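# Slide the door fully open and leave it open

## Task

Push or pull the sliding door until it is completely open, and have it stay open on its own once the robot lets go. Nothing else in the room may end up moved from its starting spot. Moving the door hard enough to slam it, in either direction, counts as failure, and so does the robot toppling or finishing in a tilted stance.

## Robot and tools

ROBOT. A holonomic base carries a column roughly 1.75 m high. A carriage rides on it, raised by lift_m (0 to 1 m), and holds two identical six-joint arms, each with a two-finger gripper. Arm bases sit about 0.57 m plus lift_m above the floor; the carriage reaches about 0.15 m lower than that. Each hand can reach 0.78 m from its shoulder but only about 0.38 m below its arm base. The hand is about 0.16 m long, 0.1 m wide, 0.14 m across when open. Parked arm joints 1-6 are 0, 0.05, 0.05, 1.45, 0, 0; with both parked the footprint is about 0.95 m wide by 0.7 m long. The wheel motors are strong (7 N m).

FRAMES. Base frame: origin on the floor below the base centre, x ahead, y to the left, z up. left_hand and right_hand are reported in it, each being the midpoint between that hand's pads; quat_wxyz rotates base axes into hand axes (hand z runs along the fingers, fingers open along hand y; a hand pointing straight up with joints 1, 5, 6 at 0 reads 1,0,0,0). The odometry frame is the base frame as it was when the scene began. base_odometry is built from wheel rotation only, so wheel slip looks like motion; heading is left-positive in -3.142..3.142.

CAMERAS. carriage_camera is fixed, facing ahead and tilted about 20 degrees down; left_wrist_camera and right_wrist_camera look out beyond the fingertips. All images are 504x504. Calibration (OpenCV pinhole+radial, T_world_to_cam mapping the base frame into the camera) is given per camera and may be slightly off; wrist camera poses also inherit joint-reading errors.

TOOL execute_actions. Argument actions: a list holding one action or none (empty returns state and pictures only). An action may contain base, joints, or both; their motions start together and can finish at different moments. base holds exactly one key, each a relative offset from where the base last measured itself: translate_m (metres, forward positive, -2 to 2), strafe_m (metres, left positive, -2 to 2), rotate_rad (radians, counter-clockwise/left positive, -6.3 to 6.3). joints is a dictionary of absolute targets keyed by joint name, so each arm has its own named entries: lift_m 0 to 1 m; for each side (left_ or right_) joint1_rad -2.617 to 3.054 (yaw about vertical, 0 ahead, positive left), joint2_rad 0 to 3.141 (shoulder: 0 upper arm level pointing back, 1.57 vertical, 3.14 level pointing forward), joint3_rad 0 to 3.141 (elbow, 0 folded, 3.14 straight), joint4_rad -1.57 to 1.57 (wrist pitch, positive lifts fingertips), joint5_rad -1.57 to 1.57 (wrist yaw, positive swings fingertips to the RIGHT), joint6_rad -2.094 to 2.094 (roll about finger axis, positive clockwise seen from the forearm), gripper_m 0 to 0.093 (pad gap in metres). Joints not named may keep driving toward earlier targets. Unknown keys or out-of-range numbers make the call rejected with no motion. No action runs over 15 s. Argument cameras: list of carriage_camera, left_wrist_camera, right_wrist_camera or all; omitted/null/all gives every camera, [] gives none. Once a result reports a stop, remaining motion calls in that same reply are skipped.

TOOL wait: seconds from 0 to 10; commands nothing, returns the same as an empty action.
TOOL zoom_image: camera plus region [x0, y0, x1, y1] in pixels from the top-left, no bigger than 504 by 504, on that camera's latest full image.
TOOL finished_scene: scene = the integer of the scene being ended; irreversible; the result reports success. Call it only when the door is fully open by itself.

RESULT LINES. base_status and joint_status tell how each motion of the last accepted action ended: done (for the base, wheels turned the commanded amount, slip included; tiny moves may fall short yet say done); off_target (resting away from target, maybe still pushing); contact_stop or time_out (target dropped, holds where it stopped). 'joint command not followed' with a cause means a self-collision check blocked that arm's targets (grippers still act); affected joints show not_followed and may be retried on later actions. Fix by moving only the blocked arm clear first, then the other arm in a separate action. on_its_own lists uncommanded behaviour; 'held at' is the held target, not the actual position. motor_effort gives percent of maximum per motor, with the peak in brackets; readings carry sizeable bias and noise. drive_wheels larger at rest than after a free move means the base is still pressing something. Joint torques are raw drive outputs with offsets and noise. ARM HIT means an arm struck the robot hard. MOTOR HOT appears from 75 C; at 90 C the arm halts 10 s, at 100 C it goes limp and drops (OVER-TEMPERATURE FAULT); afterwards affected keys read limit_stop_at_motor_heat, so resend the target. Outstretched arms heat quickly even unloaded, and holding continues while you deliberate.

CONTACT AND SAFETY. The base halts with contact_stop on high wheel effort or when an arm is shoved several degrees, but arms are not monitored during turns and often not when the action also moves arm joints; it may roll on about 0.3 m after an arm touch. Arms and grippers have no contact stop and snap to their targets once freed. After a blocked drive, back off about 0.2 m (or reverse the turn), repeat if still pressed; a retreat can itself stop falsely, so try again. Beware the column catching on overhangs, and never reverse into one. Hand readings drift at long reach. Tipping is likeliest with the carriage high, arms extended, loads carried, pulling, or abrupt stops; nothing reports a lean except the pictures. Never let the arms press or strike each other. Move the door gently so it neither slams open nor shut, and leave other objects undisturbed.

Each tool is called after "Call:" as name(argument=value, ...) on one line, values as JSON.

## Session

Call:
execute_actions(actions=[])

Scene clock: 0.00 s.
Joint torques (N m, as the arm reports them, + toward a larger angle): no reading
base_odometry: x=+0.000 y=+0.000 heading=+0.000 (m, m, rad; odometry frame)
base_status: not commanded
joint_positions: lift_m=+0.302 left_joint1_rad=-0.020 left_joint2_rad=+0.042 left_joint3_rad=+0.046 left_joint4_rad=+1.479 left_joint5_rad=-0.039 left_joint6_rad=+0.006 left_gripper_m=+0.095 right_joint1_rad=+0.018 right_joint2_rad=+0.054 right_joint3_rad=+0.039 right_joint4_rad=+1.446 right_joint5_rad=+0.020 right_joint6_rad=+0.021 right_gripper_m=+0.094
joint_status: not commanded
motor_effort: lift_m=+30 drive_wheels=+3 (%)
left_hand: x=+0.2787 y=+0.3311 z=+1.3006 quat_wxyz=(+0.999, -0.019, +0.044, -0.006) (m; base frame)
right_hand: x=+0.2924 y=-0.3278 z=+1.2979 quat_wxyz=(+0.997, +0.010, +0.069, +0.019) (m; base frame)
pictures: carriage_camera, left_wrist_camera, right_wrist_camera
camera_calibration (this result's frames):
carriage_camera: T_world_to_cam=[[-0.0480079, -0.998829, 0.00591163, 0.00107208], [-0.310664, 0.00930637, -0.950474, 1.28224], [0.949307, -0.0474668, -0.310747, 0.215495], [0, 0, 0, 1]] pos_world=[0.193827, -0.000633349, 1.2857]
left_wrist_camera: T_world_to_cam=[[-0.00854236, -0.999702, 0.0228604, 0.305883], [0.73014, -0.0218561, -0.682948, 0.698483], [0.683244, 0.0108573, 0.730109, -1.02632], [0, 0, 0, 1]] pos_world=[0.19385, 0.332201, 1.21936]
right_wrist_camera: T_world_to_cam=[[0.0315593, -0.997965, -0.055411, -0.262962], [0.692856, 0.0618003, -0.718423, 0.749521], [0.720385, -0.0157189, 0.693396, -0.989676], [0, 0, 0, 1]] pos_world=[0.201937, -0.324304, 1.21014]
Images, in order (width x height): carriage_camera 504x504, left_wrist_camera 504x504, right_wrist_camera 504x504.

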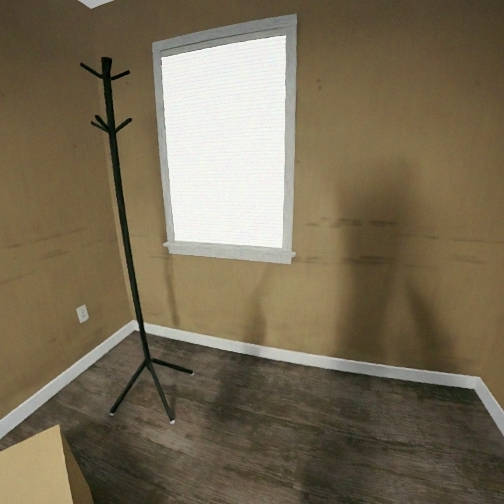

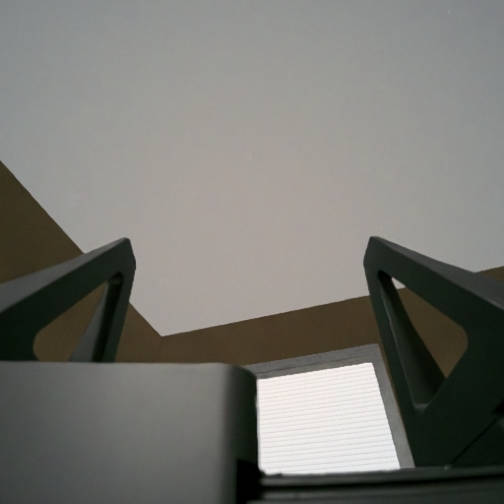

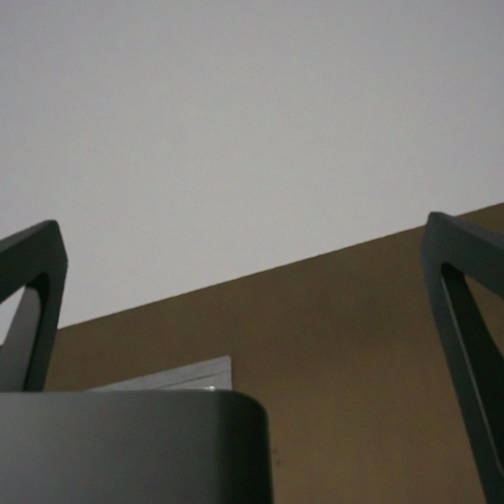

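Call:
execute_actions(actions=[{"base": {"rotate_rad": -1.5}}], cameras=["carriage_camera"])

Scene clock: 10.40 s.
Joint torques (N m, as the arm reports them, + toward a larger angle): left_arm=[-0.36  4.3   6.57 -0.21 -0.07 -0.03] | right_arm=[-0.11  5.07  5.91 -0.16  0.05  0.  ]
base_odometry: x=+0.000 y=+0.000 heading=-1.500 (m, m, rad; odometry frame)
base_status: done
joint_positions: lift_m=+0.302 left_joint1_rad=-0.020 left_joint2_rad=+0.042 left_joint3_rad=+0.046 left_joint4_rad=+1.478 left_joint5_rad=-0.039 left_joint6_rad=+0.006 left_gripper_m=+0.095 right_joint1_rad=+0.018 right_joint2_rad=+0.054 right_joint3_rad=+0.039 right_joint4_rad=+1.446 right_joint5_rad=+0.020 right_joint6_rad=+0.021 right_gripper_m=+0.094
joint_status: not commanded
motor_effort: lift_m=+30(30) drive_wheels=+5(14) (%)
left_hand: x=+0.2789 y=+0.3311 z=+1.3006 quat_wxyz=(+0.999, -0.019, +0.045, -0.006) (m; base frame)
right_hand: x=+0.2924 y=-0.3278 z=+1.2979 quat_wxyz=(+0.997, +0.010, +0.069, +0.019) (m; base frame)
pictures: carriage_camera
camera_calibration (this result's frames):
carriage_camera: T_world_to_cam=[[-0.0480079, -0.998829, 0.00591163, 0.00107208], [-0.310664, 0.00930637, -0.950474, 1.28224], [0.949307, -0.0474668, -0.310747, 0.215495], [0, 0, 0, 1]] pos_world=[0.193827, -0.000633349, 1.2857]
Images, in order (width x height): carriage_camera 504x504.

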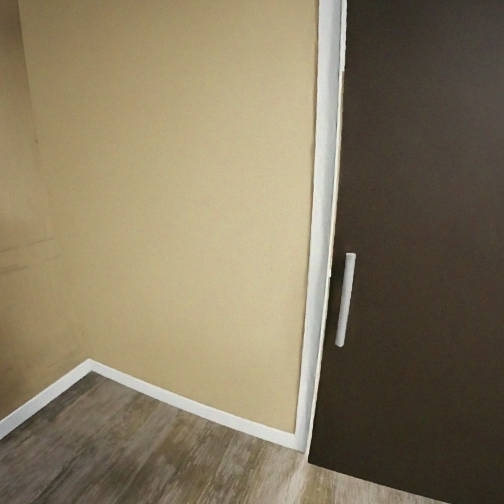

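Call:
execute_actions(actions=[{"base": {"rotate_rad": -0.388}, "joints": {"lift_m": 0.0}}])

Scene clock: 65.10 s.
Joint torques (N m, as the arm reports them, + toward a larger angle): left_arm=[-0.38  4.25  6.68 -0.24 -0.06 -0.03] | right_arm=[-0.11  5.07  5.87 -0.17  0.05  0.  ]
base_odometry: x=+0.000 y=+0.000 heading=-1.887 (m, m, rad; odometry frame)
base_status: done
joint_positions: lift_m=+0.003 left_joint1_rad=-0.020 left_joint2_rad=+0.042 left_joint3_rad=+0.046 left_joint4_rad=+1.478 left_joint5_rad=-0.039 left_joint6_rad=+0.006 left_gripper_m=+0.095 right_joint1_rad=+0.018 right_joint2_rad=+0.054 right_joint3_rad=+0.039 right_joint4_rad=+1.446 right_joint5_rad=+0.020 right_joint6_rad=+0.021 right_gripper_m=+0.094
joint_status: all done
joint sent to its limit — the command would take lift_m past its lower limit, so that joint was sent only as far as its limit.
motor_effort: lift_m=+26(26) drive_wheels=+6(12) (%)
left_hand: x=+0.2789 y=+0.3311 z=+1.0009 quat_wxyz=(+0.999, -0.019, +0.045, -0.006) (m; base frame)
right_hand: x=+0.2924 y=-0.3278 z=+0.9982 quat_wxyz=(+0.997, +0.010, +0.069, +0.019) (m; base frame)
pictures: carriage_camera, left_wrist_camera, right_wrist_camera
camera_calibration (this result's frames):
carriage_camera: T_world_to_cam=[[-0.0480079, -0.998829, 0.00591163, 0.00284368], [-0.310664, 0.00930637, -0.950474, 0.997404], [0.949307, -0.0474668, -0.310747, 0.12237], [0, 0, 0, 1]] pos_world=[0.193827, -0.000633349, 0.986017]
left_wrist_camera: T_world_to_cam=[[-0.00852492, -0.999703, 0.0228519, 0.312735], [0.729619, -0.0218458, -0.683505, 0.494368], [0.683801, 0.0108463, 0.729588, -0.807266], [0, 0, 0, 1]] pos_world=[0.193975, 0.332198, 0.919728]
right_wrist_camera: T_world_to_cam=[[0.0315593, -0.997965, -0.055411, -0.279568], [0.692856, 0.0618003, -0.718423, 0.534224], [0.720385, -0.0157189, 0.693396, -0.781879], [0, 0, 0, 1]] pos_world=[0.201937, -0.324304, 0.910459]
Images, in order (width x height): carriage_camera 504x504, left_wrist_camera 504x504, right_wrist_camera 504x504.

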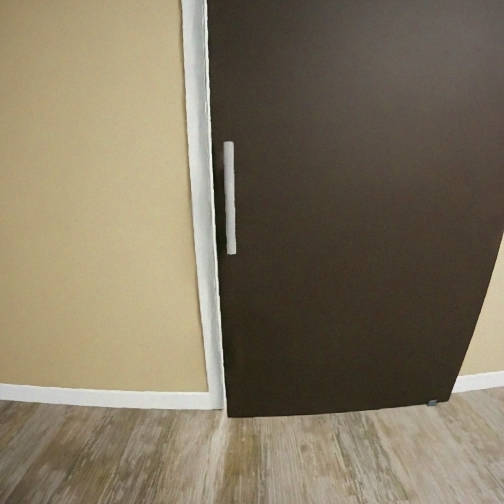

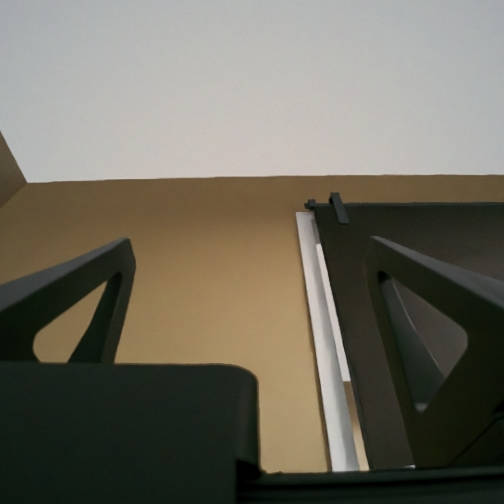

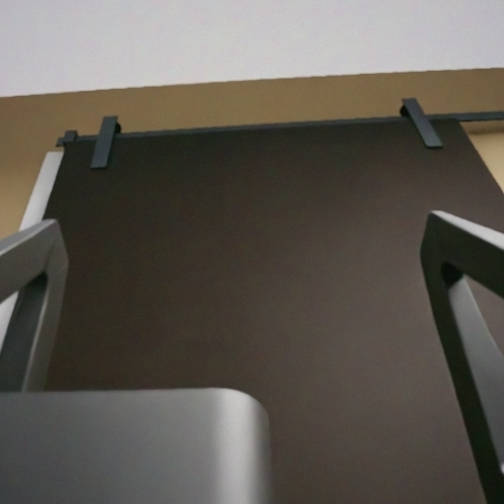

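Call:
execute_actions(actions=[{"base": {"strafe_m": -0.305}, "joints": {"left_joint2_rad": 1.57, "left_joint3_rad": 1.3, "left_joint4_rad": 0.27}}])

Scene clock: 78.40 s.
Joint torques (N m, as the arm reports them, + toward a larger angle): left_arm=[-0.32 -8.16 11.77  2.27 -0.11 -0.03] | right_arm=[-0.12  5.07  5.9  -0.16  0.06  0.01]
base_odometry: x=-0.290 y=+0.095 heading=-1.888 (m, m, rad; odometry frame)
base_status: done
joint_positions: lift_m=+0.003 left_joint1_rad=-0.020 left_joint2_rad=+1.573 left_joint3_rad=+1.269 left_joint4_rad=+0.254 left_joint5_rad=-0.039 left_joint6_rad=+0.006 left_gripper_m=+0.095 right_joint1_rad=+0.018 right_joint2_rad=+0.054 right_joint3_rad=+0.039 right_joint4_rad=+1.446 right_joint5_rad=+0.020 right_joint6_rad=+0.021 right_gripper_m=+0.094
joint_status: all done
motor_effort: lift_m=+26(26) drive_wheels=-7(16) (%)
left_hand: x=+0.7738 y=+0.3213 z=+0.9196 quat_wxyz=(+0.689, -0.004, +0.725, +0.009) (m; base frame)
right_hand: x=+0.2924 y=-0.3278 z=+0.9982 quat_wxyz=(+0.997, +0.010, +0.069, +0.019) (m; base frame)
pictures: carriage_camera, left_wrist_camera, right_wrist_camera
camera_calibration (this result's frames):
carriage_camera: T_world_to_cam=[[-0.0480079, -0.998829, 0.00591163, 0.00284368], [-0.310664, 0.00930637, -0.950474, 0.997405], [0.949307, -0.0474668, -0.310747, 0.12237], [0, 0, 0, 1]] pos_world=[0.193827, -0.000633349, 0.986017]
left_wrist_camera: T_world_to_cam=[[0.00353015, -0.999941, -0.0103175, 0.330293], [-0.654704, 0.00548773, -0.755866, 1.20653], [0.755877, 0.00942319, -0.654645, 0.131362], [0, 0, 0, 1]] pos_world=[0.689461, 0.322415, 1.00138]
right_wrist_camera: T_world_to_cam=[[0.0315593, -0.997965, -0.055411, -0.279568], [0.692856, 0.0618003, -0.718423, 0.534224], [0.720385, -0.0157189, 0.693396, -0.781879], [0, 0, 0, 1]] pos_world=[0.201937, -0.324304, 0.91046]
Images, in order (width x height): carriage_camera 504x504, left_wrist_camera 504x504, right_wrist_camera 504x504.

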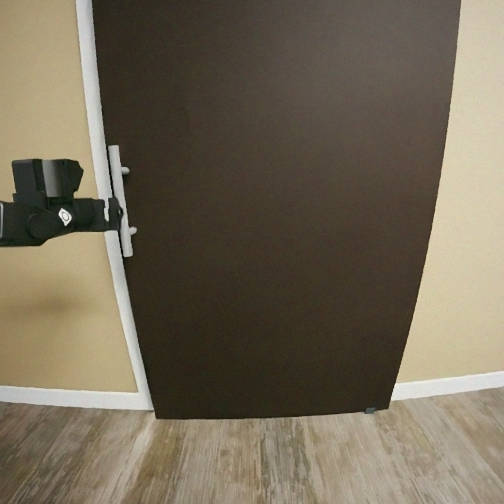

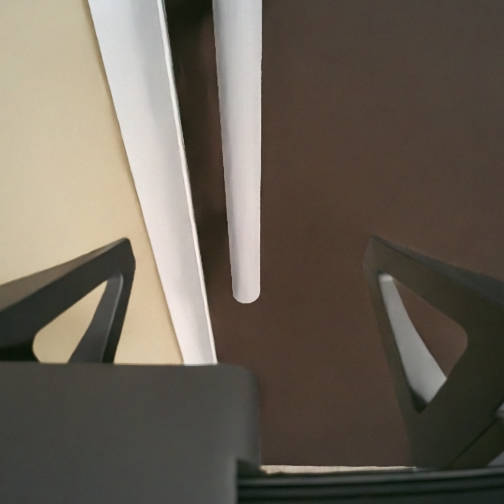

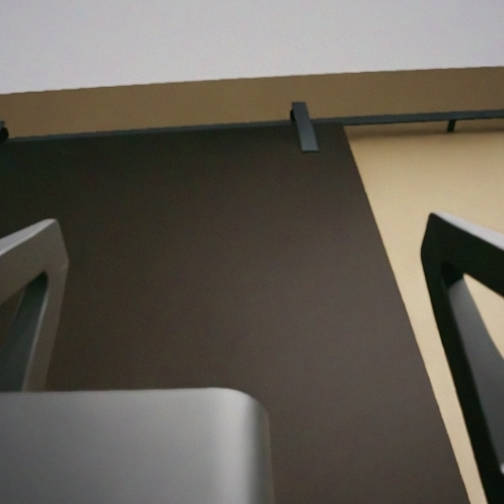

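Call:
execute_actions(actions=[{"base": {"translate_m": 0.11}}], cameras=["left_wrist_camera"])

Scene clock: 84.07 s.
Joint torques (N m, as the arm reports them, + toward a larger angle): left_arm=[-0.26 -8.22 11.75  2.28 -0.1  -0.03] | right_arm=[-0.09  5.1   5.93 -0.16  0.05  0.  ]
base_odometry: x=-0.324 y=-0.009 heading=-1.889 (m, m, rad; odometry frame)
base_status: done
joint_positions: lift_m=+0.003 left_joint1_rad=-0.020 left_joint2_rad=+1.573 left_joint3_rad=+1.269 left_joint4_rad=+0.256 left_joint5_rad=-0.039 left_joint6_rad=+0.006 left_gripper_m=+0.095 right_joint1_rad=+0.018 right_joint2_rad=+0.054 right_joint3_rad=+0.039 right_joint4_rad=+1.447 right_joint5_rad=+0.020 right_joint6_rad=+0.021 right_gripper_m=+0.094
joint_status: not commanded
motor_effort: lift_m=+26(26) drive_wheels=-5(10) (%)
left_hand: x=+0.7739 y=+0.3213 z=+0.9200 quat_wxyz=(+0.690, -0.004, +0.724, +0.009) (m; base frame)
right_hand: x=+0.2923 y=-0.3278 z=+0.9982 quat_wxyz=(+0.997, +0.010, +0.069, +0.019) (m; base frame)
pictures: left_wrist_camera
camera_calibration (this result's frames):
left_wrist_camera: T_world_to_cam=[[0.00354586, -0.999941, -0.0102819, 0.330252], [-0.65355, 0.00546495, -0.756864, 1.20686], [0.756875, 0.00940349, -0.653492, 0.129766], [0, 0, 0, 1]] pos_world=[0.689355, 0.322417, 1.00163]
Images, in order (width x height): left_wrist_camera 504x504.

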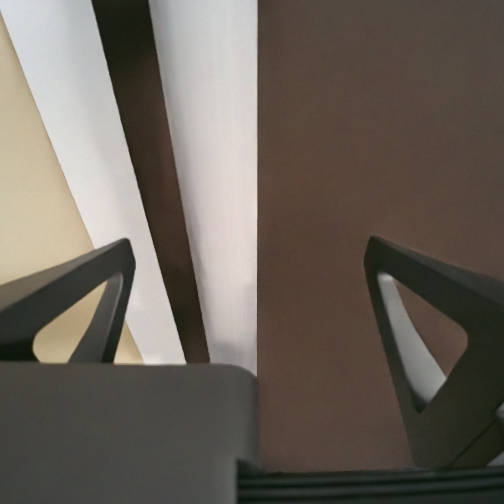

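Call:
execute_actions(actions=[{"joints": {"left_gripper_m": 0.0}}], cameras=["left_wrist_camera"])

Scene clock: 87.53 s.
Joint torques (N m, as the arm reports them, + toward a larger angle): left_arm=[-1.35 -8.29 11.87  2.21  0.09 -0.02] | right_arm=[-0.1   5.11  5.85 -0.16  0.05  0.01]
base_odometry: x=-0.324 y=-0.009 heading=-1.889 (m, m, rad; odometry frame)
base_status: not commanded
joint_positions: lift_m=+0.003 left_joint1_rad=-0.009 left_joint2_rad=+1.573 left_joint3_rad=+1.269 left_joint4_rad=+0.257 left_joint5_rad=-0.062 left_joint6_rad=+0.006 left_gripper_m=+0.024 right_joint1_rad=+0.018 right_joint2_rad=+0.054 right_joint3_rad=+0.039 right_joint4_rad=+1.447 right_joint5_rad=+0.021 right_joint6_rad=+0.021 right_gripper_m=+0.094
joint_status: left_gripper_m off_target (ended at +0.024, target +0.000)
motor_effort: lift_m=+26(26) drive_wheels=-5(5) (%)
left_hand: x=+0.7737 y=+0.3307 z=+0.9202 quat_wxyz=(+0.690, -0.016, +0.724, +0.021) (m; base frame)
right_hand: x=+0.2923 y=-0.3279 z=+0.9982 quat_wxyz=(+0.997, +0.010, +0.069, +0.019) (m; base frame)
pictures: left_wrist_camera
camera_calibration (this result's frames):
left_wrist_camera: T_world_to_cam=[[0.0371051, -0.999251, -0.0109933, 0.314045], [-0.652774, -0.015907, -0.757385, 1.21381], [0.756643, 0.035279, -0.652875, 0.120973], [0, 0, 0, 1]] pos_world=[0.689158, 0.32885, 1.00175]
Images, in order (width x height): left_wrist_camera 504x504.

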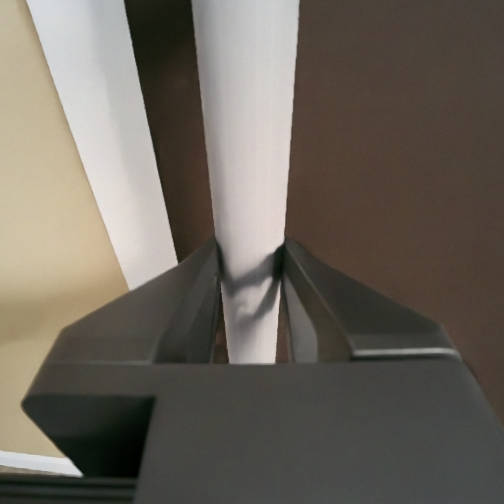

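The gripper has the handle. Now I'll slide the door to the right.

Call:
execute_actions(actions=[{"base": {"strafe_m": -0.45}, "joints": {"left_joint5_rad": 0.02}}])

Scene clock: 93.37 s.
Joint torques (N m, as the arm reports them, + toward a larger angle): left_arm=[ 0.5  -8.66 10.27  2.16 -0.02  0.01] | right_arm=[-0.1   5.07  5.88 -0.16  0.05  0.  ]
base_odometry: x=-0.752 y=+0.131 heading=-1.889 (m, m, rad; odometry frame)
base_status: done
joint_positions: lift_m=+0.003 left_joint1_rad=-0.028 left_joint2_rad=+1.577 left_joint3_rad=+1.286 left_joint4_rad=+0.264 left_joint5_rad=+0.012 left_joint6_rad=+0.003 left_gripper_m=+0.001 right_joint1_rad=+0.018 right_joint2_rad=+0.054 right_joint3_rad=+0.039 right_joint4_rad=+1.446 right_joint5_rad=+0.020 right_joint6_rad=+0.021 right_gripper_m=+0.094
joint_status: all done
on_its_own: left_gripper_m moved -0.023 to your old target +0.000
motor_effort: lift_m=+26(26) drive_wheels=-1(17) (%)
left_hand: x=+0.7750 y=+0.3084 z=+0.9289 quat_wxyz=(+0.698, +0.015, +0.716, -0.013) (m; base frame)
right_hand: x=+0.2925 y=-0.3278 z=+0.9982 quat_wxyz=(+0.997, +0.010, +0.070, +0.019) (m; base frame)
pictures: carriage_camera, left_wrist_camera, right_wrist_camera
camera_calibration (this result's frames):
carriage_camera: T_world_to_cam=[[-0.0480079, -0.998829, 0.00591163, 0.00284368], [-0.310664, 0.00930637, -0.950474, 0.997405], [0.949307, -0.0474668, -0.310747, 0.12237], [0, 0, 0, 1]] pos_world=[0.193827, -0.000633349, 0.986017]
left_wrist_camera: T_world_to_cam=[[-0.0548426, -0.998483, -0.0049939, 0.357326], [-0.635413, 0.0387578, -0.771199, 1.20339], [0.770222, -0.0391214, -0.636575, 0.123742], [0, 0, 0, 1]] pos_world=[0.688937, 0.314984, 1.00861]
right_wrist_camera: T_world_to_cam=[[0.0315381, -0.997965, -0.0554163, -0.279558], [0.692582, 0.0617955, -0.718688, 0.534493], [0.72065, -0.0157143, 0.693121, -0.781738], [0, 0, 0, 1]] pos_world=[0.201996, -0.324303, 0.910481]
Images, in order (width x height): carriage_camera 504x504, left_wrist_camera 504x504, right_wrist_camera 504x504.

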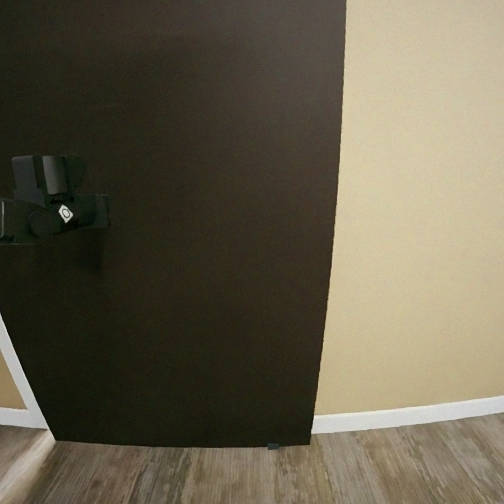

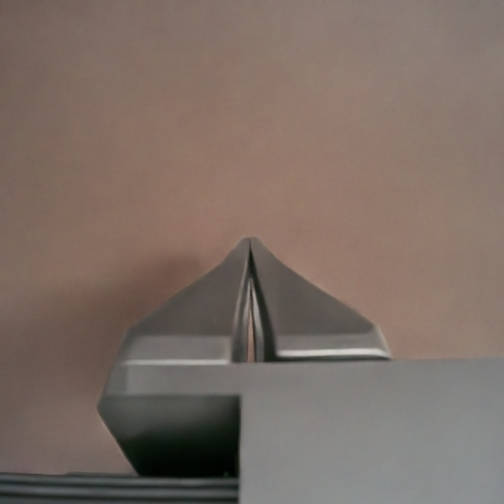

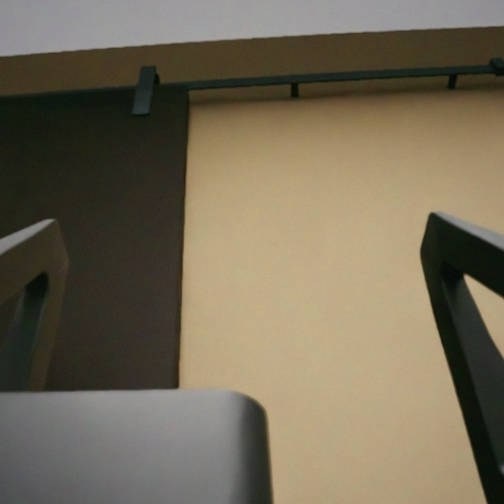

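The grip slipped off the handle. I'll back off and regrasp it deeper.

Call:
execute_actions(actions=[{"base": {"translate_m": -0.12}, "joints": {"left_gripper_m": 0.093, "left_joint5_rad": 0.0}}], cameras=[])

Call:
execute_actions(actions=[{"base": {"strafe_m": 0.42}}])

Scene clock: 103.23 s.
Joint torques (N m, as the arm reports them, + toward a larger angle): left_arm=[ 0.45 -8.7  10.15  2.2  -0.12  0.  ] | right_arm=[-0.08  5.07  5.91 -0.17  0.05 -0.01]
base_odometry: x=-0.714 y=+0.245 heading=-1.889 (m, m, rad; odometry frame)
base_status: done
joint_positions: lift_m=+0.003 left_joint1_rad=-0.028 left_joint2_rad=+1.577 left_joint3_rad=+1.286 left_joint4_rad=+0.262 left_joint5_rad=+0.003 left_joint6_rad=+0.003 left_gripper_m=+0.093 right_joint1_rad=+0.018 right_joint2_rad=+0.054 right_joint3_rad=+0.039 right_joint4_rad=+1.446 right_joint5_rad=+0.020 right_joint6_rad=+0.021 right_gripper_m=+0.094
joint_status: all done
motor_effort: lift_m=+26(26) drive_wheels=-2(9) (%)
left_hand: x=+0.7750 y=+0.3100 z=+0.9282 quat_wxyz=(+0.697, +0.012, +0.717, -0.010) (m; base frame)
right_hand: x=+0.2925 y=-0.3278 z=+0.9982 quat_wxyz=(+0.997, +0.010, +0.070, +0.019) (m; base frame)
pictures: none
No camera images: the call's "cameras" was empty. Leave "cameras" out to get every camera's image.

Scene clock: 106.20 s.
Joint torques (N m, as the arm reports them, + toward a larger angle): left_arm=[ 0.21 -8.44 10.22  2.22 -0.12  0.02] | right_arm=[-0.08  5.08  5.88 -0.16  0.06  0.  ]
base_odometry: x=-0.315 y=+0.114 heading=-1.889 (m, m, rad; odometry frame)
base_status: done
joint_positions: lift_m=+0.003 left_joint1_rad=-0.026 left_joint2_rad=+1.577 left_joint3_rad=+1.286 left_joint4_rad=+0.262 left_joint5_rad=+0.003 left_joint6_rad=+0.003 left_gripper_m=+0.093 right_joint1_rad=+0.018 right_joint2_rad=+0.054 right_joint3_rad=+0.039 right_joint4_rad=+1.446 right_joint5_rad=+0.020 right_joint6_rad=+0.021 right_gripper_m=+0.094
joint_status: not commanded
motor_effort: lift_m=+26(26) drive_wheels=-3(9) (%)
left_hand: x=+0.7751 y=+0.3110 z=+0.9282 quat_wxyz=(+0.697, +0.011, +0.717, -0.009) (m; base frame)
right_hand: x=+0.2925 y=-0.3278 z=+0.9982 quat_wxyz=(+0.997, +0.010, +0.070, +0.019) (m; base frame)
pictures: carriage_camera, left_wrist_camera, right_wrist_camera
camera_calibration (this result's frames):
carriage_camera: T_world_to_cam=[[-0.0480079, -0.998829, 0.00591163, 0.00284368], [-0.310664, 0.00930637, -0.950474, 0.997405], [0.949307, -0.0474668, -0.310747, 0.12237], [0, 0, 0, 1]] pos_world=[0.193827, -0.000633349, 0.986017]
left_wrist_camera: T_world_to_cam=[[-0.0438105, -0.999026, -0.00518746, 0.351684], [-0.637856, 0.0319676, -0.769492, 1.20524], [0.768909, -0.030403, -0.638635, 0.123594], [0, 0, 0, 1]] pos_world=[0.689147, 0.31657, 1.00818]
right_wrist_camera: T_world_to_cam=[[0.0315381, -0.997965, -0.0554163, -0.279558], [0.692582, 0.0617955, -0.718688, 0.534493], [0.72065, -0.0157143, 0.693121, -0.781738], [0, 0, 0, 1]] pos_world=[0.201996, -0.324303, 0.910481]
Images, in order (width x height): carriage_camera 504x504, left_wrist_camera 504x504, right_wrist_camera 504x504.

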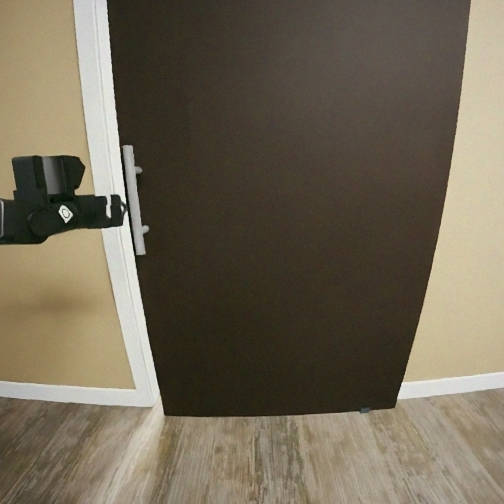

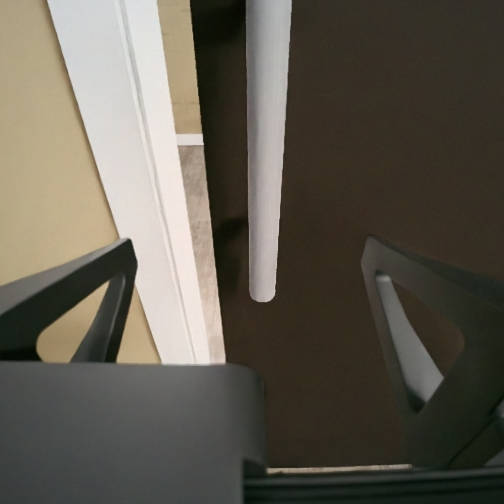

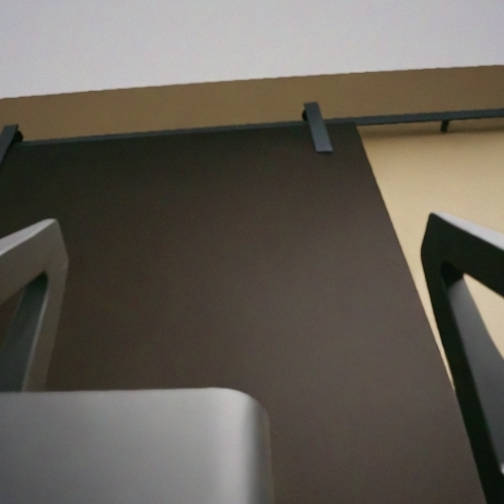

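Call:
execute_actions(actions=[{"base": {"translate_m": 0.145}}], cameras=["left_wrist_camera"])

Scene clock: 111.17 s.
Joint torques (N m, as the arm reports them, + toward a larger angle): left_arm=[ 0.2  -8.48 10.03  2.22 -0.11  0.  ] | right_arm=[-0.1   5.06  5.9  -0.16  0.06  0.  ]
base_odometry: x=-0.360 y=-0.024 heading=-1.888 (m, m, rad; odometry frame)
base_status: done
joint_positions: lift_m=+0.003 left_joint1_rad=-0.026 left_joint2_rad=+1.577 left_joint3_rad=+1.286 left_joint4_rad=+0.259 left_joint5_rad=+0.003 left_joint6_rad=+0.003 left_gripper_m=+0.093 right_joint1_rad=+0.018 right_joint2_rad=+0.054 right_joint3_rad=+0.039 right_joint4_rad=+1.446 right_joint5_rad=+0.020 right_joint6_rad=+0.021 right_gripper_m=+0.094
joint_status: not commanded
motor_effort: lift_m=+26(26) drive_wheels=-5(10) (%)
left_hand: x=+0.7750 y=+0.3110 z=+0.9275 quat_wxyz=(+0.696, +0.011, +0.718, -0.009) (m; base frame)
right_hand: x=+0.2925 y=-0.3278 z=+0.9982 quat_wxyz=(+0.997, +0.010, +0.070, +0.019) (m; base frame)
pictures: left_wrist_camera
camera_calibration (this result's frames):
left_wrist_camera: T_world_to_cam=[[-0.0438263, -0.999026, -0.00513257, 0.351641], [-0.6402, 0.0320282, -0.76754, 1.20464], [0.766957, -0.0303526, -0.64098, 0.126804], [0, 0, 0, 1]] pos_world=[0.689369, 0.316564, 1.00769]
Images, in order (width x height): left_wrist_camera 504x504.

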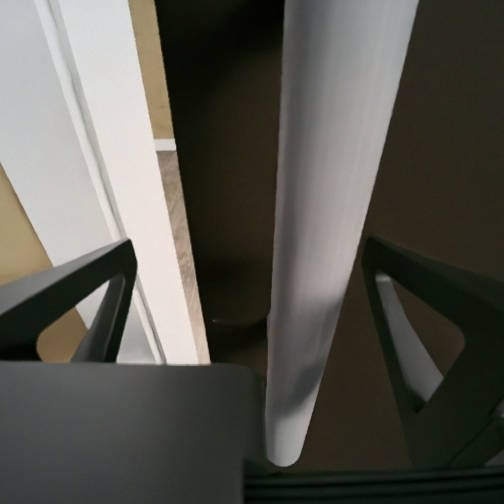

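Call:
execute_actions(actions=[{"joints": {"left_gripper_m": 0.0}}], cameras=["left_wrist_camera"])

Call:
execute_actions(actions=[{"base": {"strafe_m": -0.2}, "joints": {"left_joint5_rad": 0.02}}])

Scene clock: 116.40 s.
Joint torques (N m, as the arm reports them, + toward a larger angle): left_arm=[ 2.39 -8.65 10.15  2.26 -0.55  0.01] | right_arm=[-0.11  5.03  5.9  -0.17  0.06 -0.01]
base_odometry: x=-0.360 y=-0.024 heading=-1.888 (m, m, rad; odometry frame)
base_status: not commanded
joint_positions: lift_m=+0.003 left_joint1_rad=-0.048 left_joint2_rad=+1.577 left_joint3_rad=+1.286 left_joint4_rad=+0.259 left_joint5_rad=+0.052 left_joint6_rad=+0.001 left_gripper_m=+0.024 right_joint1_rad=+0.018 right_joint2_rad=+0.054 right_joint3_rad=+0.039 right_joint4_rad=+1.446 right_joint5_rad=+0.020 right_joint6_rad=+0.021 right_gripper_m=+0.094
joint_status: left_gripper_m off_target (ended at +0.024, target +0.000)
motor_effort: lift_m=+26(26) drive_wheels=-4(5) (%)
left_hand: x=+0.7740 y=+0.2912 z=+0.9276 quat_wxyz=(+0.695, +0.036, +0.717, -0.035) (m; base frame)
right_hand: x=+0.2925 y=-0.3278 z=+0.9982 quat_wxyz=(+0.997, +0.010, +0.070, +0.019) (m; base frame)
pictures: left_wrist_camera
camera_calibration (this result's frames):
left_wrist_camera: T_world_to_cam=[[-0.114468, -0.993425, -0.00206675, 0.381967], [-0.636235, 0.0749083, -0.76785, 1.18941], [0.762956, -0.0865796, -0.640627, 0.146222], [0, 0, 0, 1]] pos_world=[0.688906, 0.303019, 1.00775]
Images, in order (width x height): left_wrist_camera 504x504.

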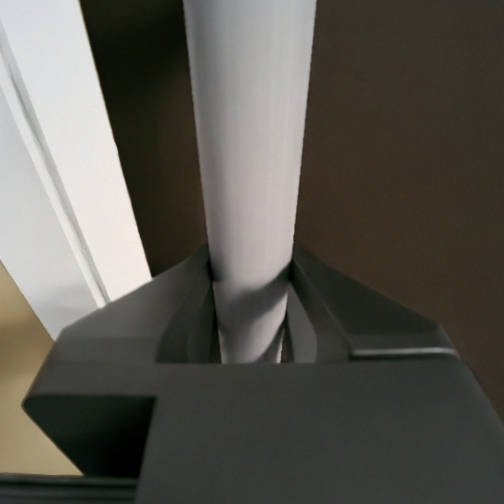

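Scene clock: 118.97 s.
Joint torques (N m, as the arm reports them, + toward a larger angle): left_arm=[-0.74 -7.39  9.72  2.6   0.24  0.09] | right_arm=[-0.1   5.07  5.91 -0.15  0.06  0.  ]
base_odometry: x=-0.551 y=+0.039 heading=-1.888 (m, m, rad; odometry frame)
base_status: done
joint_positions: lift_m=+0.003 left_joint1_rad=-0.016 left_joint2_rad=+1.565 left_joint3_rad=+1.290 left_joint4_rad=+0.220 left_joint5_rad=-0.020 left_joint6_rad=-0.004 left_gripper_m=+0.023 right_joint1_rad=+0.018 right_joint2_rad=+0.054 right_joint3_rad=+0.039 right_joint4_rad=+1.446 right_joint5_rad=+0.020 right_joint6_rad=+0.021 right_gripper_m=+0.094
joint_status: left_joint5_rad off_target (ended at -0.019, target +0.020)
motor_effort: lift_m=+26(26) drive_wheels=-1(15) (%)
left_hand: x=+0.7721 y=+0.3199 z=+0.9261 quat_wxyz=(+0.688, -0.002, +0.726, +0.000) (m; base frame)
right_hand: x=+0.2925 y=-0.3278 z=+0.9982 quat_wxyz=(+0.997, +0.010, +0.070, +0.019) (m; base frame)
pictures: carriage_camera, left_wrist_camera, right_wrist_camera
camera_calibration (this result's frames):
carriage_camera: T_world_to_cam=[[-0.0480079, -0.998829, 0.00591163, 0.00284368], [-0.310664, 0.00930637, -0.950474, 0.997405], [0.949307, -0.0474668, -0.310747, 0.12237], [0, 0, 0, 1]] pos_world=[0.193827, -0.000633349, 0.986017]
left_wrist_camera: T_world_to_cam=[[-0.0115665, -0.999933, 0.000902284, 0.330158], [-0.657703, 0.00692815, -0.753246, 1.20971], [0.753189, -0.00930586, -0.657739, 0.147855], [0, 0, 0, 1]] pos_world=[0.688083, 0.323131, 1.00816]
right_wrist_camera: T_world_to_cam=[[0.0315381, -0.997965, -0.0554163, -0.279558], [0.692582, 0.0617955, -0.718688, 0.534493], [0.72065, -0.0157143, 0.693121, -0.781738], [0, 0, 0, 1]] pos_world=[0.201996, -0.324303, 0.910481]
Images, in order (width x height): carriage_camera 504x504, left_wrist_camera 504x504, right_wrist_camera 504x504.

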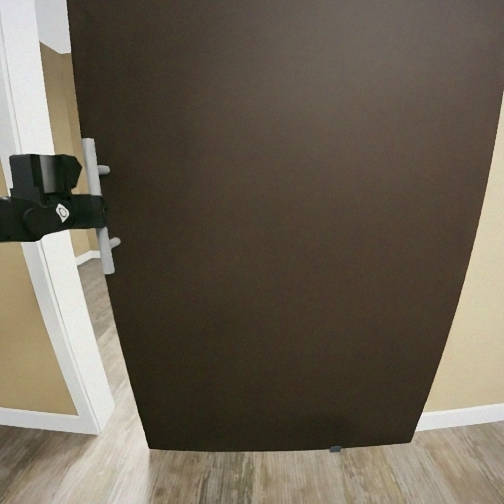

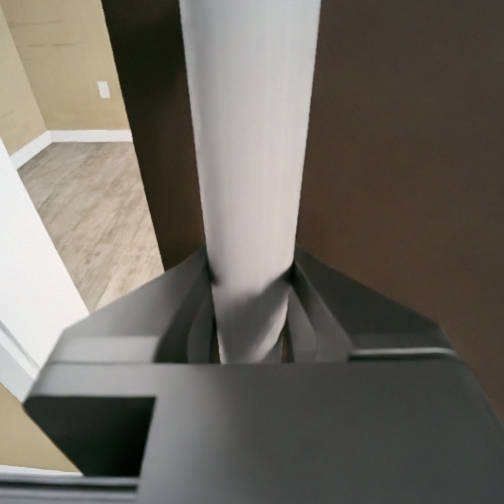

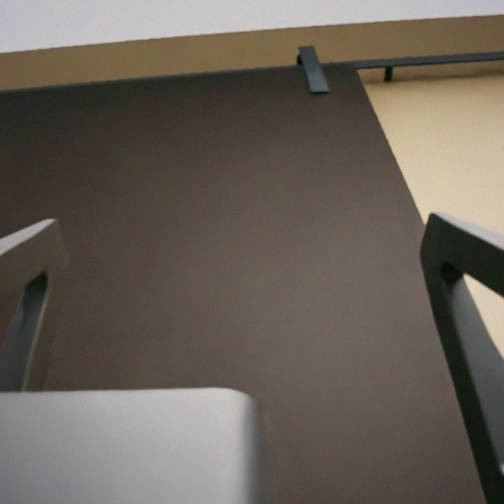

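The door is following now, so I'll continue.

Call:
execute_actions(actions=[{"base": {"strafe_m": -0.35}, "joints": {"left_joint5_rad": 0.0}}])

Scene clock: 124.67 s.
Joint torques (N m, as the arm reports them, + toward a larger angle): left_arm=[ 1.51 -3.47  9.36  3.5  -0.43  0.04] | right_arm=[-0.11  5.05  5.88 -0.16  0.06  0.01]
base_odometry: x=-0.883 y=+0.148 heading=-1.888 (m, m, rad; odometry frame)
base_status: done
joint_positions: lift_m=+0.003 left_joint1_rad=-0.039 left_joint2_rad=+1.525 left_joint3_rad=+1.295 left_joint4_rad=+0.127 left_joint5_rad=+0.042 left_joint6_rad=+0.001 left_gripper_m=+0.023 right_joint1_rad=+0.018 right_joint2_rad=+0.054 right_joint3_rad=+0.039 right_joint4_rad=+1.446 right_joint5_rad=+0.020 right_joint6_rad=+0.021 right_gripper_m=+0.094
joint_status: left_joint5_rad off_target (ended at +0.042, target +0.000)
motor_effort: lift_m=+26(26) drive_wheels=-3(21) (%)
left_hand: x=+0.7599 y=+0.2979 z=+0.9252 quat_wxyz=(+0.669, +0.029, +0.742, -0.028) (m; base frame)
right_hand: x=+0.2925 y=-0.3278 z=+0.9982 quat_wxyz=(+0.997, +0.010, +0.070, +0.019) (m; base frame)
pictures: carriage_camera, left_wrist_camera, right_wrist_camera
camera_calibration (this result's frames):
carriage_camera: T_world_to_cam=[[-0.0480079, -0.998829, 0.00591163, 0.00284369], [-0.310664, 0.00930637, -0.950474, 0.997404], [0.949307, -0.0474668, -0.310747, 0.12237], [0, 0, 0, 1]] pos_world=[0.193827, -0.000633349, 0.986016]
left_wrist_camera: T_world_to_cam=[[-0.0962496, -0.995355, 0.00207075, 0.369954], [-0.690303, 0.0652524, -0.720572, 1.17831], [0.71709, -0.0707842, -0.693377, 0.23501], [0, 0, 0, 1]] pos_world=[0.680473, 0.307983, 1.01124]
right_wrist_camera: T_world_to_cam=[[0.0315381, -0.997965, -0.0554163, -0.279558], [0.692582, 0.0617955, -0.718688, 0.534492], [0.72065, -0.0157143, 0.693121, -0.781738], [0, 0, 0, 1]] pos_world=[0.201996, -0.324303, 0.91048]
Images, in order (width x height): carriage_camera 504x504, left_wrist_camera 504x504, right_wrist_camera 504x504.

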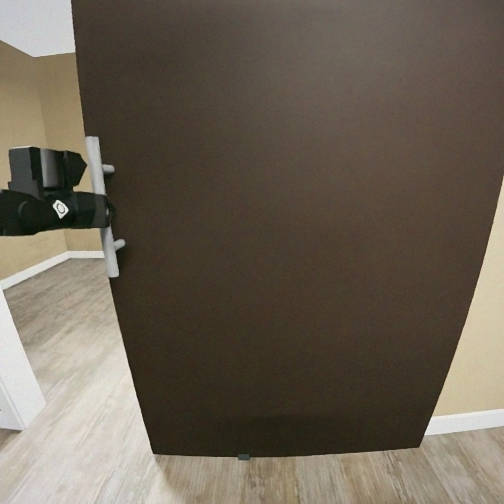

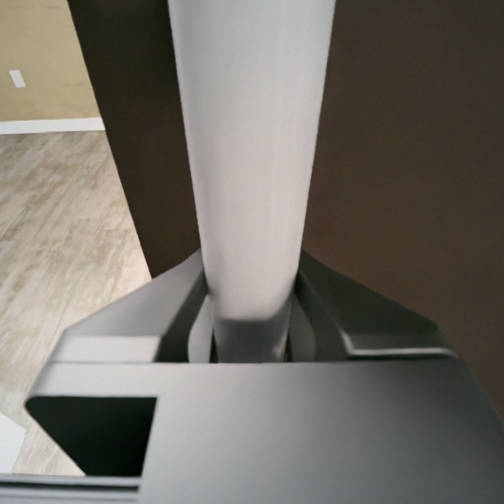

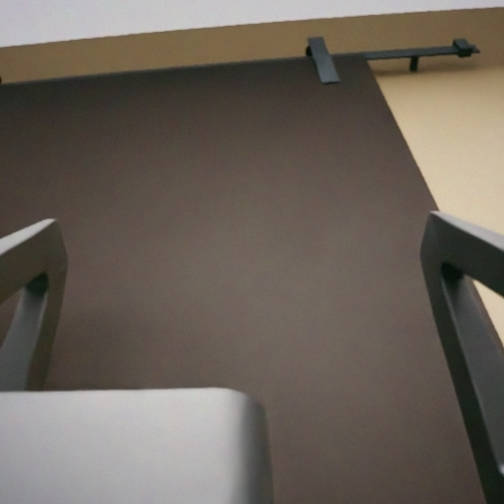

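Call:
execute_actions(actions=[{"base": {"translate_m": -0.025}, "joints": {"left_joint5_rad": 0.02}}], cameras=[])

Call:
execute_actions(actions=[{"base": {"strafe_m": -0.17}, "joints": {"left_joint5_rad": 0.0}}])

Scene clock: 135.10 s.
Joint torques (N m, as the arm reports them, + toward a larger angle): left_arm=[  1.6  -10.     9.34   2.06  -0.28   0.03] | right_arm=[-0.11  5.07  5.89 -0.15  0.05  0.  ]
base_odometry: x=-0.876 y=+0.171 heading=-1.888 (m, m, rad; odometry frame)
base_status: done
joint_positions: lift_m=+0.003 left_joint1_rad=-0.039 left_joint2_rad=+1.593 left_joint3_rad=+1.295 left_joint4_rad=+0.278 left_joint5_rad=+0.039 left_joint6_rad=+0.000 left_gripper_m=+0.023 right_joint1_rad=+0.018 right_joint2_rad=+0.054 right_joint3_rad=+0.039 right_joint4_rad=+1.446 right_joint5_rad=+0.020 right_joint6_rad=+0.021 right_gripper_m=+0.094
joint_status: all done
motor_effort: lift_m=+26(26) drive_wheels=+5(6) (%)
left_hand: x=+0.7788 y=+0.2980 z=+0.9282 quat_wxyz=(+0.699, +0.027, +0.714, -0.027) (m; base frame)
right_hand: x=+0.2925 y=-0.3278 z=+0.9982 quat_wxyz=(+0.997, +0.010, +0.070, +0.019) (m; base frame)
pictures: none
No camera images: the call's "cameras" was empty. Leave "cameras" out to get every camera's image.

Scene clock: 137.53 s.
Joint torques (N m, as the arm reports them, + toward a larger angle): left_arm=[-0.4  -8.31  9.36  2.46  0.24  0.09] | right_arm=[-0.09  5.06  5.9  -0.16  0.06  0.  ]
base_odometry: x=-1.037 y=+0.224 heading=-1.889 (m, m, rad; odometry frame)
base_status: done
joint_positions: lift_m=+0.003 left_joint1_rad=-0.019 left_joint2_rad=+1.575 left_joint3_rad=+1.295 left_joint4_rad=+0.234 left_joint5_rad=-0.038 left_joint6_rad=-0.005 left_gripper_m=+0.023 right_joint1_rad=+0.018 right_joint2_rad=+0.054 right_joint3_rad=+0.039 right_joint4_rad=+1.446 right_joint5_rad=+0.020 right_joint6_rad=+0.021 right_gripper_m=+0.094
joint_status: left_joint5_rad off_target (ended at -0.038, target +0.000)
motor_effort: lift_m=+26(26) drive_wheels=-2(13) (%)
left_hand: x=+0.7746 y=+0.3213 z=+0.9268 quat_wxyz=(+0.691, -0.008, +0.723, +0.005) (m; base frame)
right_hand: x=+0.2925 y=-0.3278 z=+0.9982 quat_wxyz=(+0.997, +0.010, +0.070, +0.019) (m; base frame)
pictures: carriage_camera, left_wrist_camera, right_wrist_camera
camera_calibration (this result's frames):
carriage_camera: T_world_to_cam=[[-0.0480079, -0.998829, 0.00591163, 0.00284369], [-0.310664, 0.00930637, -0.950474, 0.997404], [0.949307, -0.0474668, -0.310747, 0.12237], [0, 0, 0, 1]] pos_world=[0.193827, -0.000633349, 0.986016]
left_wrist_camera: T_world_to_cam=[[0.00333658, -0.999994, 0.00126349, 0.319784], [-0.651366, -0.00313204, -0.758757, 1.21533], [0.758756, 0.00170866, -0.651372, 0.132688], [0, 0, 0, 1]] pos_world=[0.68988, 0.323362, 1.00817]
right_wrist_camera: T_world_to_cam=[[0.0315381, -0.997965, -0.0554163, -0.279558], [0.692582, 0.0617955, -0.718688, 0.534492], [0.72065, -0.0157143, 0.693121, -0.781738], [0, 0, 0, 1]] pos_world=[0.201996, -0.324303, 0.91048]
Images, in order (width x height): carriage_camera 504x504, left_wrist_camera 504x504, right_wrist_camera 504x504.

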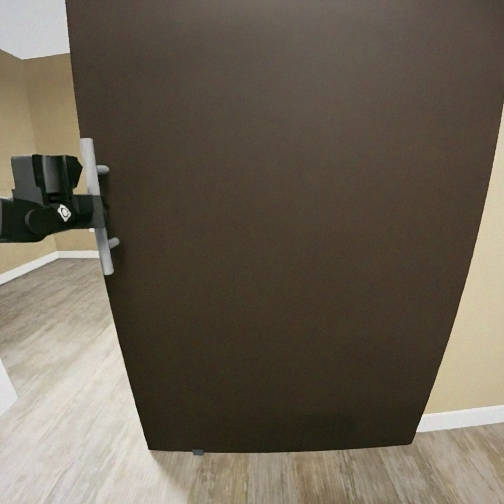

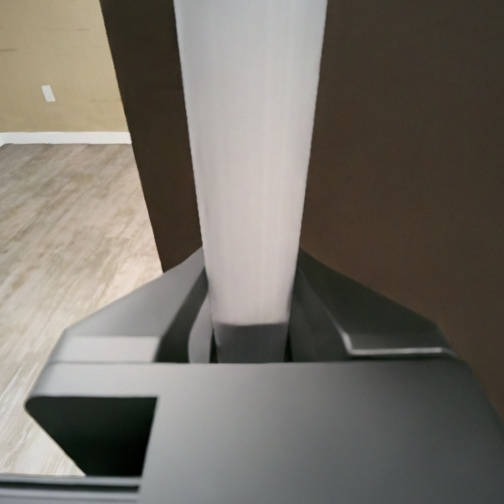

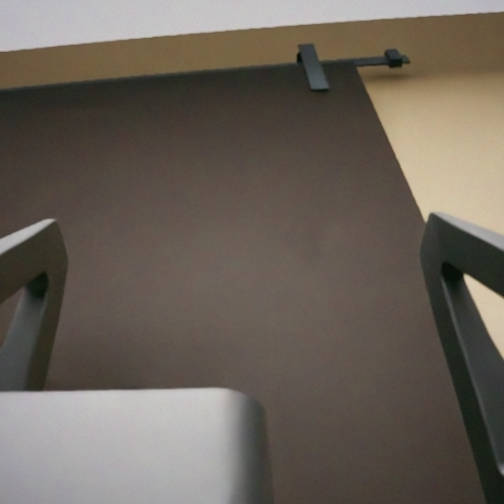

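Call:
execute_actions(actions=[{"base": {"strafe_m": -0.09}, "joints": {"left_joint5_rad": 0.02}}], cameras=["right_wrist_camera"])

Scene clock: 143.83 s.
Joint torques (N m, as the arm reports them, + toward a larger angle): left_arm=[-3.3  -8.39  9.32  2.46  0.89  0.11] | right_arm=[-0.1   5.08  5.87 -0.15  0.05  0.  ]
base_odometry: x=-1.122 y=+0.253 heading=-1.889 (m, m, rad; odometry frame)
base_status: done
joint_positions: lift_m=+0.003 left_joint1_rad=+0.010 left_joint2_rad=+1.575 left_joint3_rad=+1.295 left_joint4_rad=+0.235 left_joint5_rad=-0.093 left_joint6_rad=-0.007 left_gripper_m=+0.023 right_joint1_rad=+0.018 right_joint2_rad=+0.054 right_joint3_rad=+0.039 right_joint4_rad=+1.446 right_joint5_rad=+0.020 right_joint6_rad=+0.021 right_gripper_m=+0.094
joint_status: left_joint5_rad off_target (ended at -0.093, target +0.020)
motor_effort: lift_m=+26(26) drive_wheels=+0(10) (%)
left_hand: x=+0.7739 y=+0.3462 z=+0.9268 quat_wxyz=(+0.690, -0.038, +0.722, +0.035) (m; base frame)
right_hand: x=+0.2925 y=-0.3278 z=+0.9982 quat_wxyz=(+0.997, +0.010, +0.070, +0.019) (m; base frame)
pictures: right_wrist_camera
camera_calibration (this result's frames):
right_wrist_camera: T_world_to_cam=[[0.0315381, -0.997965, -0.0554163, -0.279558], [0.692582, 0.0617955, -0.718688, 0.534492], [0.72065, -0.0157143, 0.693121, -0.781738], [0, 0, 0, 1]] pos_world=[0.201996, -0.324303, 0.91048]
Images, in order (width x height): right_wrist_camera 504x504.

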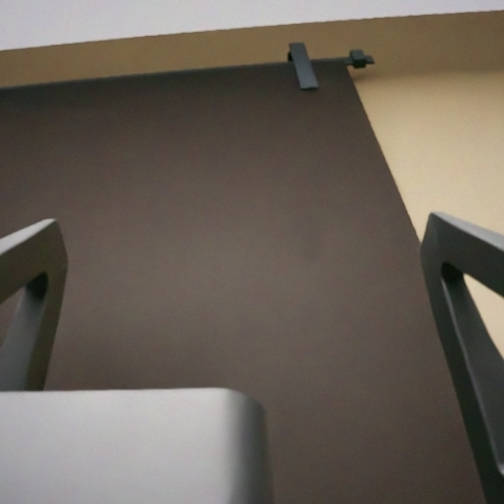

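Call:
execute_actions(actions=[{"base": {"strafe_m": -0.05}, "joints": {"left_joint5_rad": 0.0}}], cameras=["right_wrist_camera"])

Scene clock: 147.60 s.
Joint torques (N m, as the arm reports them, + toward a larger angle): left_arm=[-3.91 -8.33  9.27  2.45  1.09  0.12] | right_arm=[-0.09  5.08  5.88 -0.15  0.05 -0.01]
base_odometry: x=-1.170 y=+0.269 heading=-1.888 (m, m, rad; odometry frame)
base_status: done
joint_positions: lift_m=+0.003 left_joint1_rad=+0.016 left_joint2_rad=+1.574 left_joint3_rad=+1.295 left_joint4_rad=+0.233 left_joint5_rad=-0.134 left_joint6_rad=-0.008 left_gripper_m=+0.023 right_joint1_rad=+0.018 right_joint2_rad=+0.054 right_joint3_rad=+0.039 right_joint4_rad=+1.446 right_joint5_rad=+0.020 right_joint6_rad=+0.021 right_gripper_m=+0.094
joint_status: left_joint5_rad off_target (ended at -0.134, target +0.000)
motor_effort: lift_m=+26(26) drive_wheels=+1(11) (%)
left_hand: x=+0.7726 y=+0.3564 z=+0.9268 quat_wxyz=(+0.689, -0.055, +0.721, +0.051) (m; base frame)
right_hand: x=+0.2925 y=-0.3278 z=+0.9982 quat_wxyz=(+0.997, +0.010, +0.070, +0.019) (m; base frame)
pictures: right_wrist_camera
camera_calibration (this result's frames):
right_wrist_camera: T_world_to_cam=[[0.0315381, -0.997965, -0.0554163, -0.279558], [0.692582, 0.0617955, -0.718688, 0.534492], [0.72065, -0.0157143, 0.693121, -0.781738], [0, 0, 0, 1]] pos_world=[0.201996, -0.324303, 0.91048]
Images, in order (width x height): right_wrist_camera 504x504.

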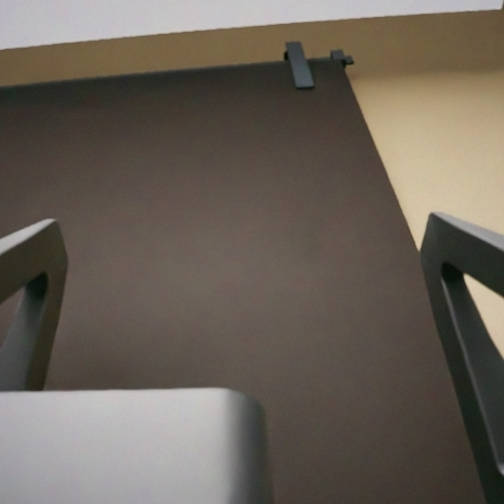

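Call:
execute_actions(actions=[{"base": {"strafe_m": -0.04}, "joints": {"left_joint5_rad": 0.02}}], cameras=["right_wrist_camera"])

Scene clock: 151.90 s.
Joint torques (N m, as the arm reports them, + toward a larger angle): left_arm=[-4.47 -7.91  9.36  2.55  1.2   0.14] | right_arm=[-0.1   5.03  5.89 -0.16  0.06  0.  ]
base_odometry: x=-1.208 y=+0.281 heading=-1.888 (m, m, rad; odometry frame)
base_status: done
joint_positions: lift_m=+0.003 left_joint1_rad=+0.022 left_joint2_rad=+1.570 left_joint3_rad=+1.295 left_joint4_rad=+0.224 left_joint5_rad=-0.127 left_joint6_rad=-0.009 left_gripper_m=+0.023 right_joint1_rad=+0.018 right_joint2_rad=+0.054 right_joint3_rad=+0.039 right_joint4_rad=+1.446 right_joint5_rad=+0.020 right_joint6_rad=+0.021 right_gripper_m=+0.094
joint_status: left_joint5_rad off_target (ended at -0.127, target +0.020)
motor_effort: lift_m=+26(26) drive_wheels=+1(11) (%)
left_hand: x=+0.7716 y=+0.3582 z=+0.9264 quat_wxyz=(+0.687, -0.055, +0.723, +0.051) (m; base frame)
right_hand: x=+0.2925 y=-0.3278 z=+0.9982 quat_wxyz=(+0.997, +0.010, +0.070, +0.019) (m; base frame)
pictures: right_wrist_camera
camera_calibration (this result's frames):
right_wrist_camera: T_world_to_cam=[[0.0315381, -0.997965, -0.0554163, -0.279558], [0.692582, 0.0617955, -0.718688, 0.534492], [0.72065, -0.0157143, 0.693121, -0.781738], [0, 0, 0, 1]] pos_world=[0.201996, -0.324303, 0.91048]
Images, in order (width x height): right_wrist_camera 504x504.

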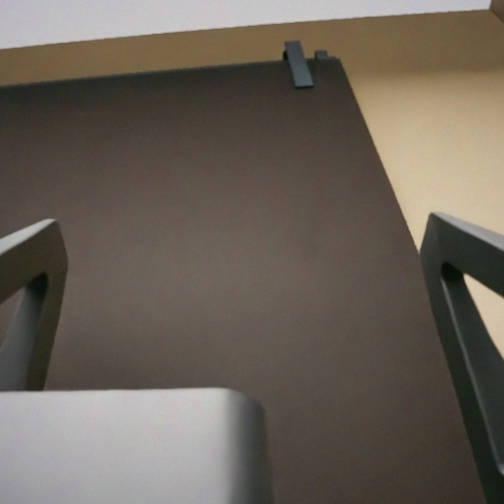

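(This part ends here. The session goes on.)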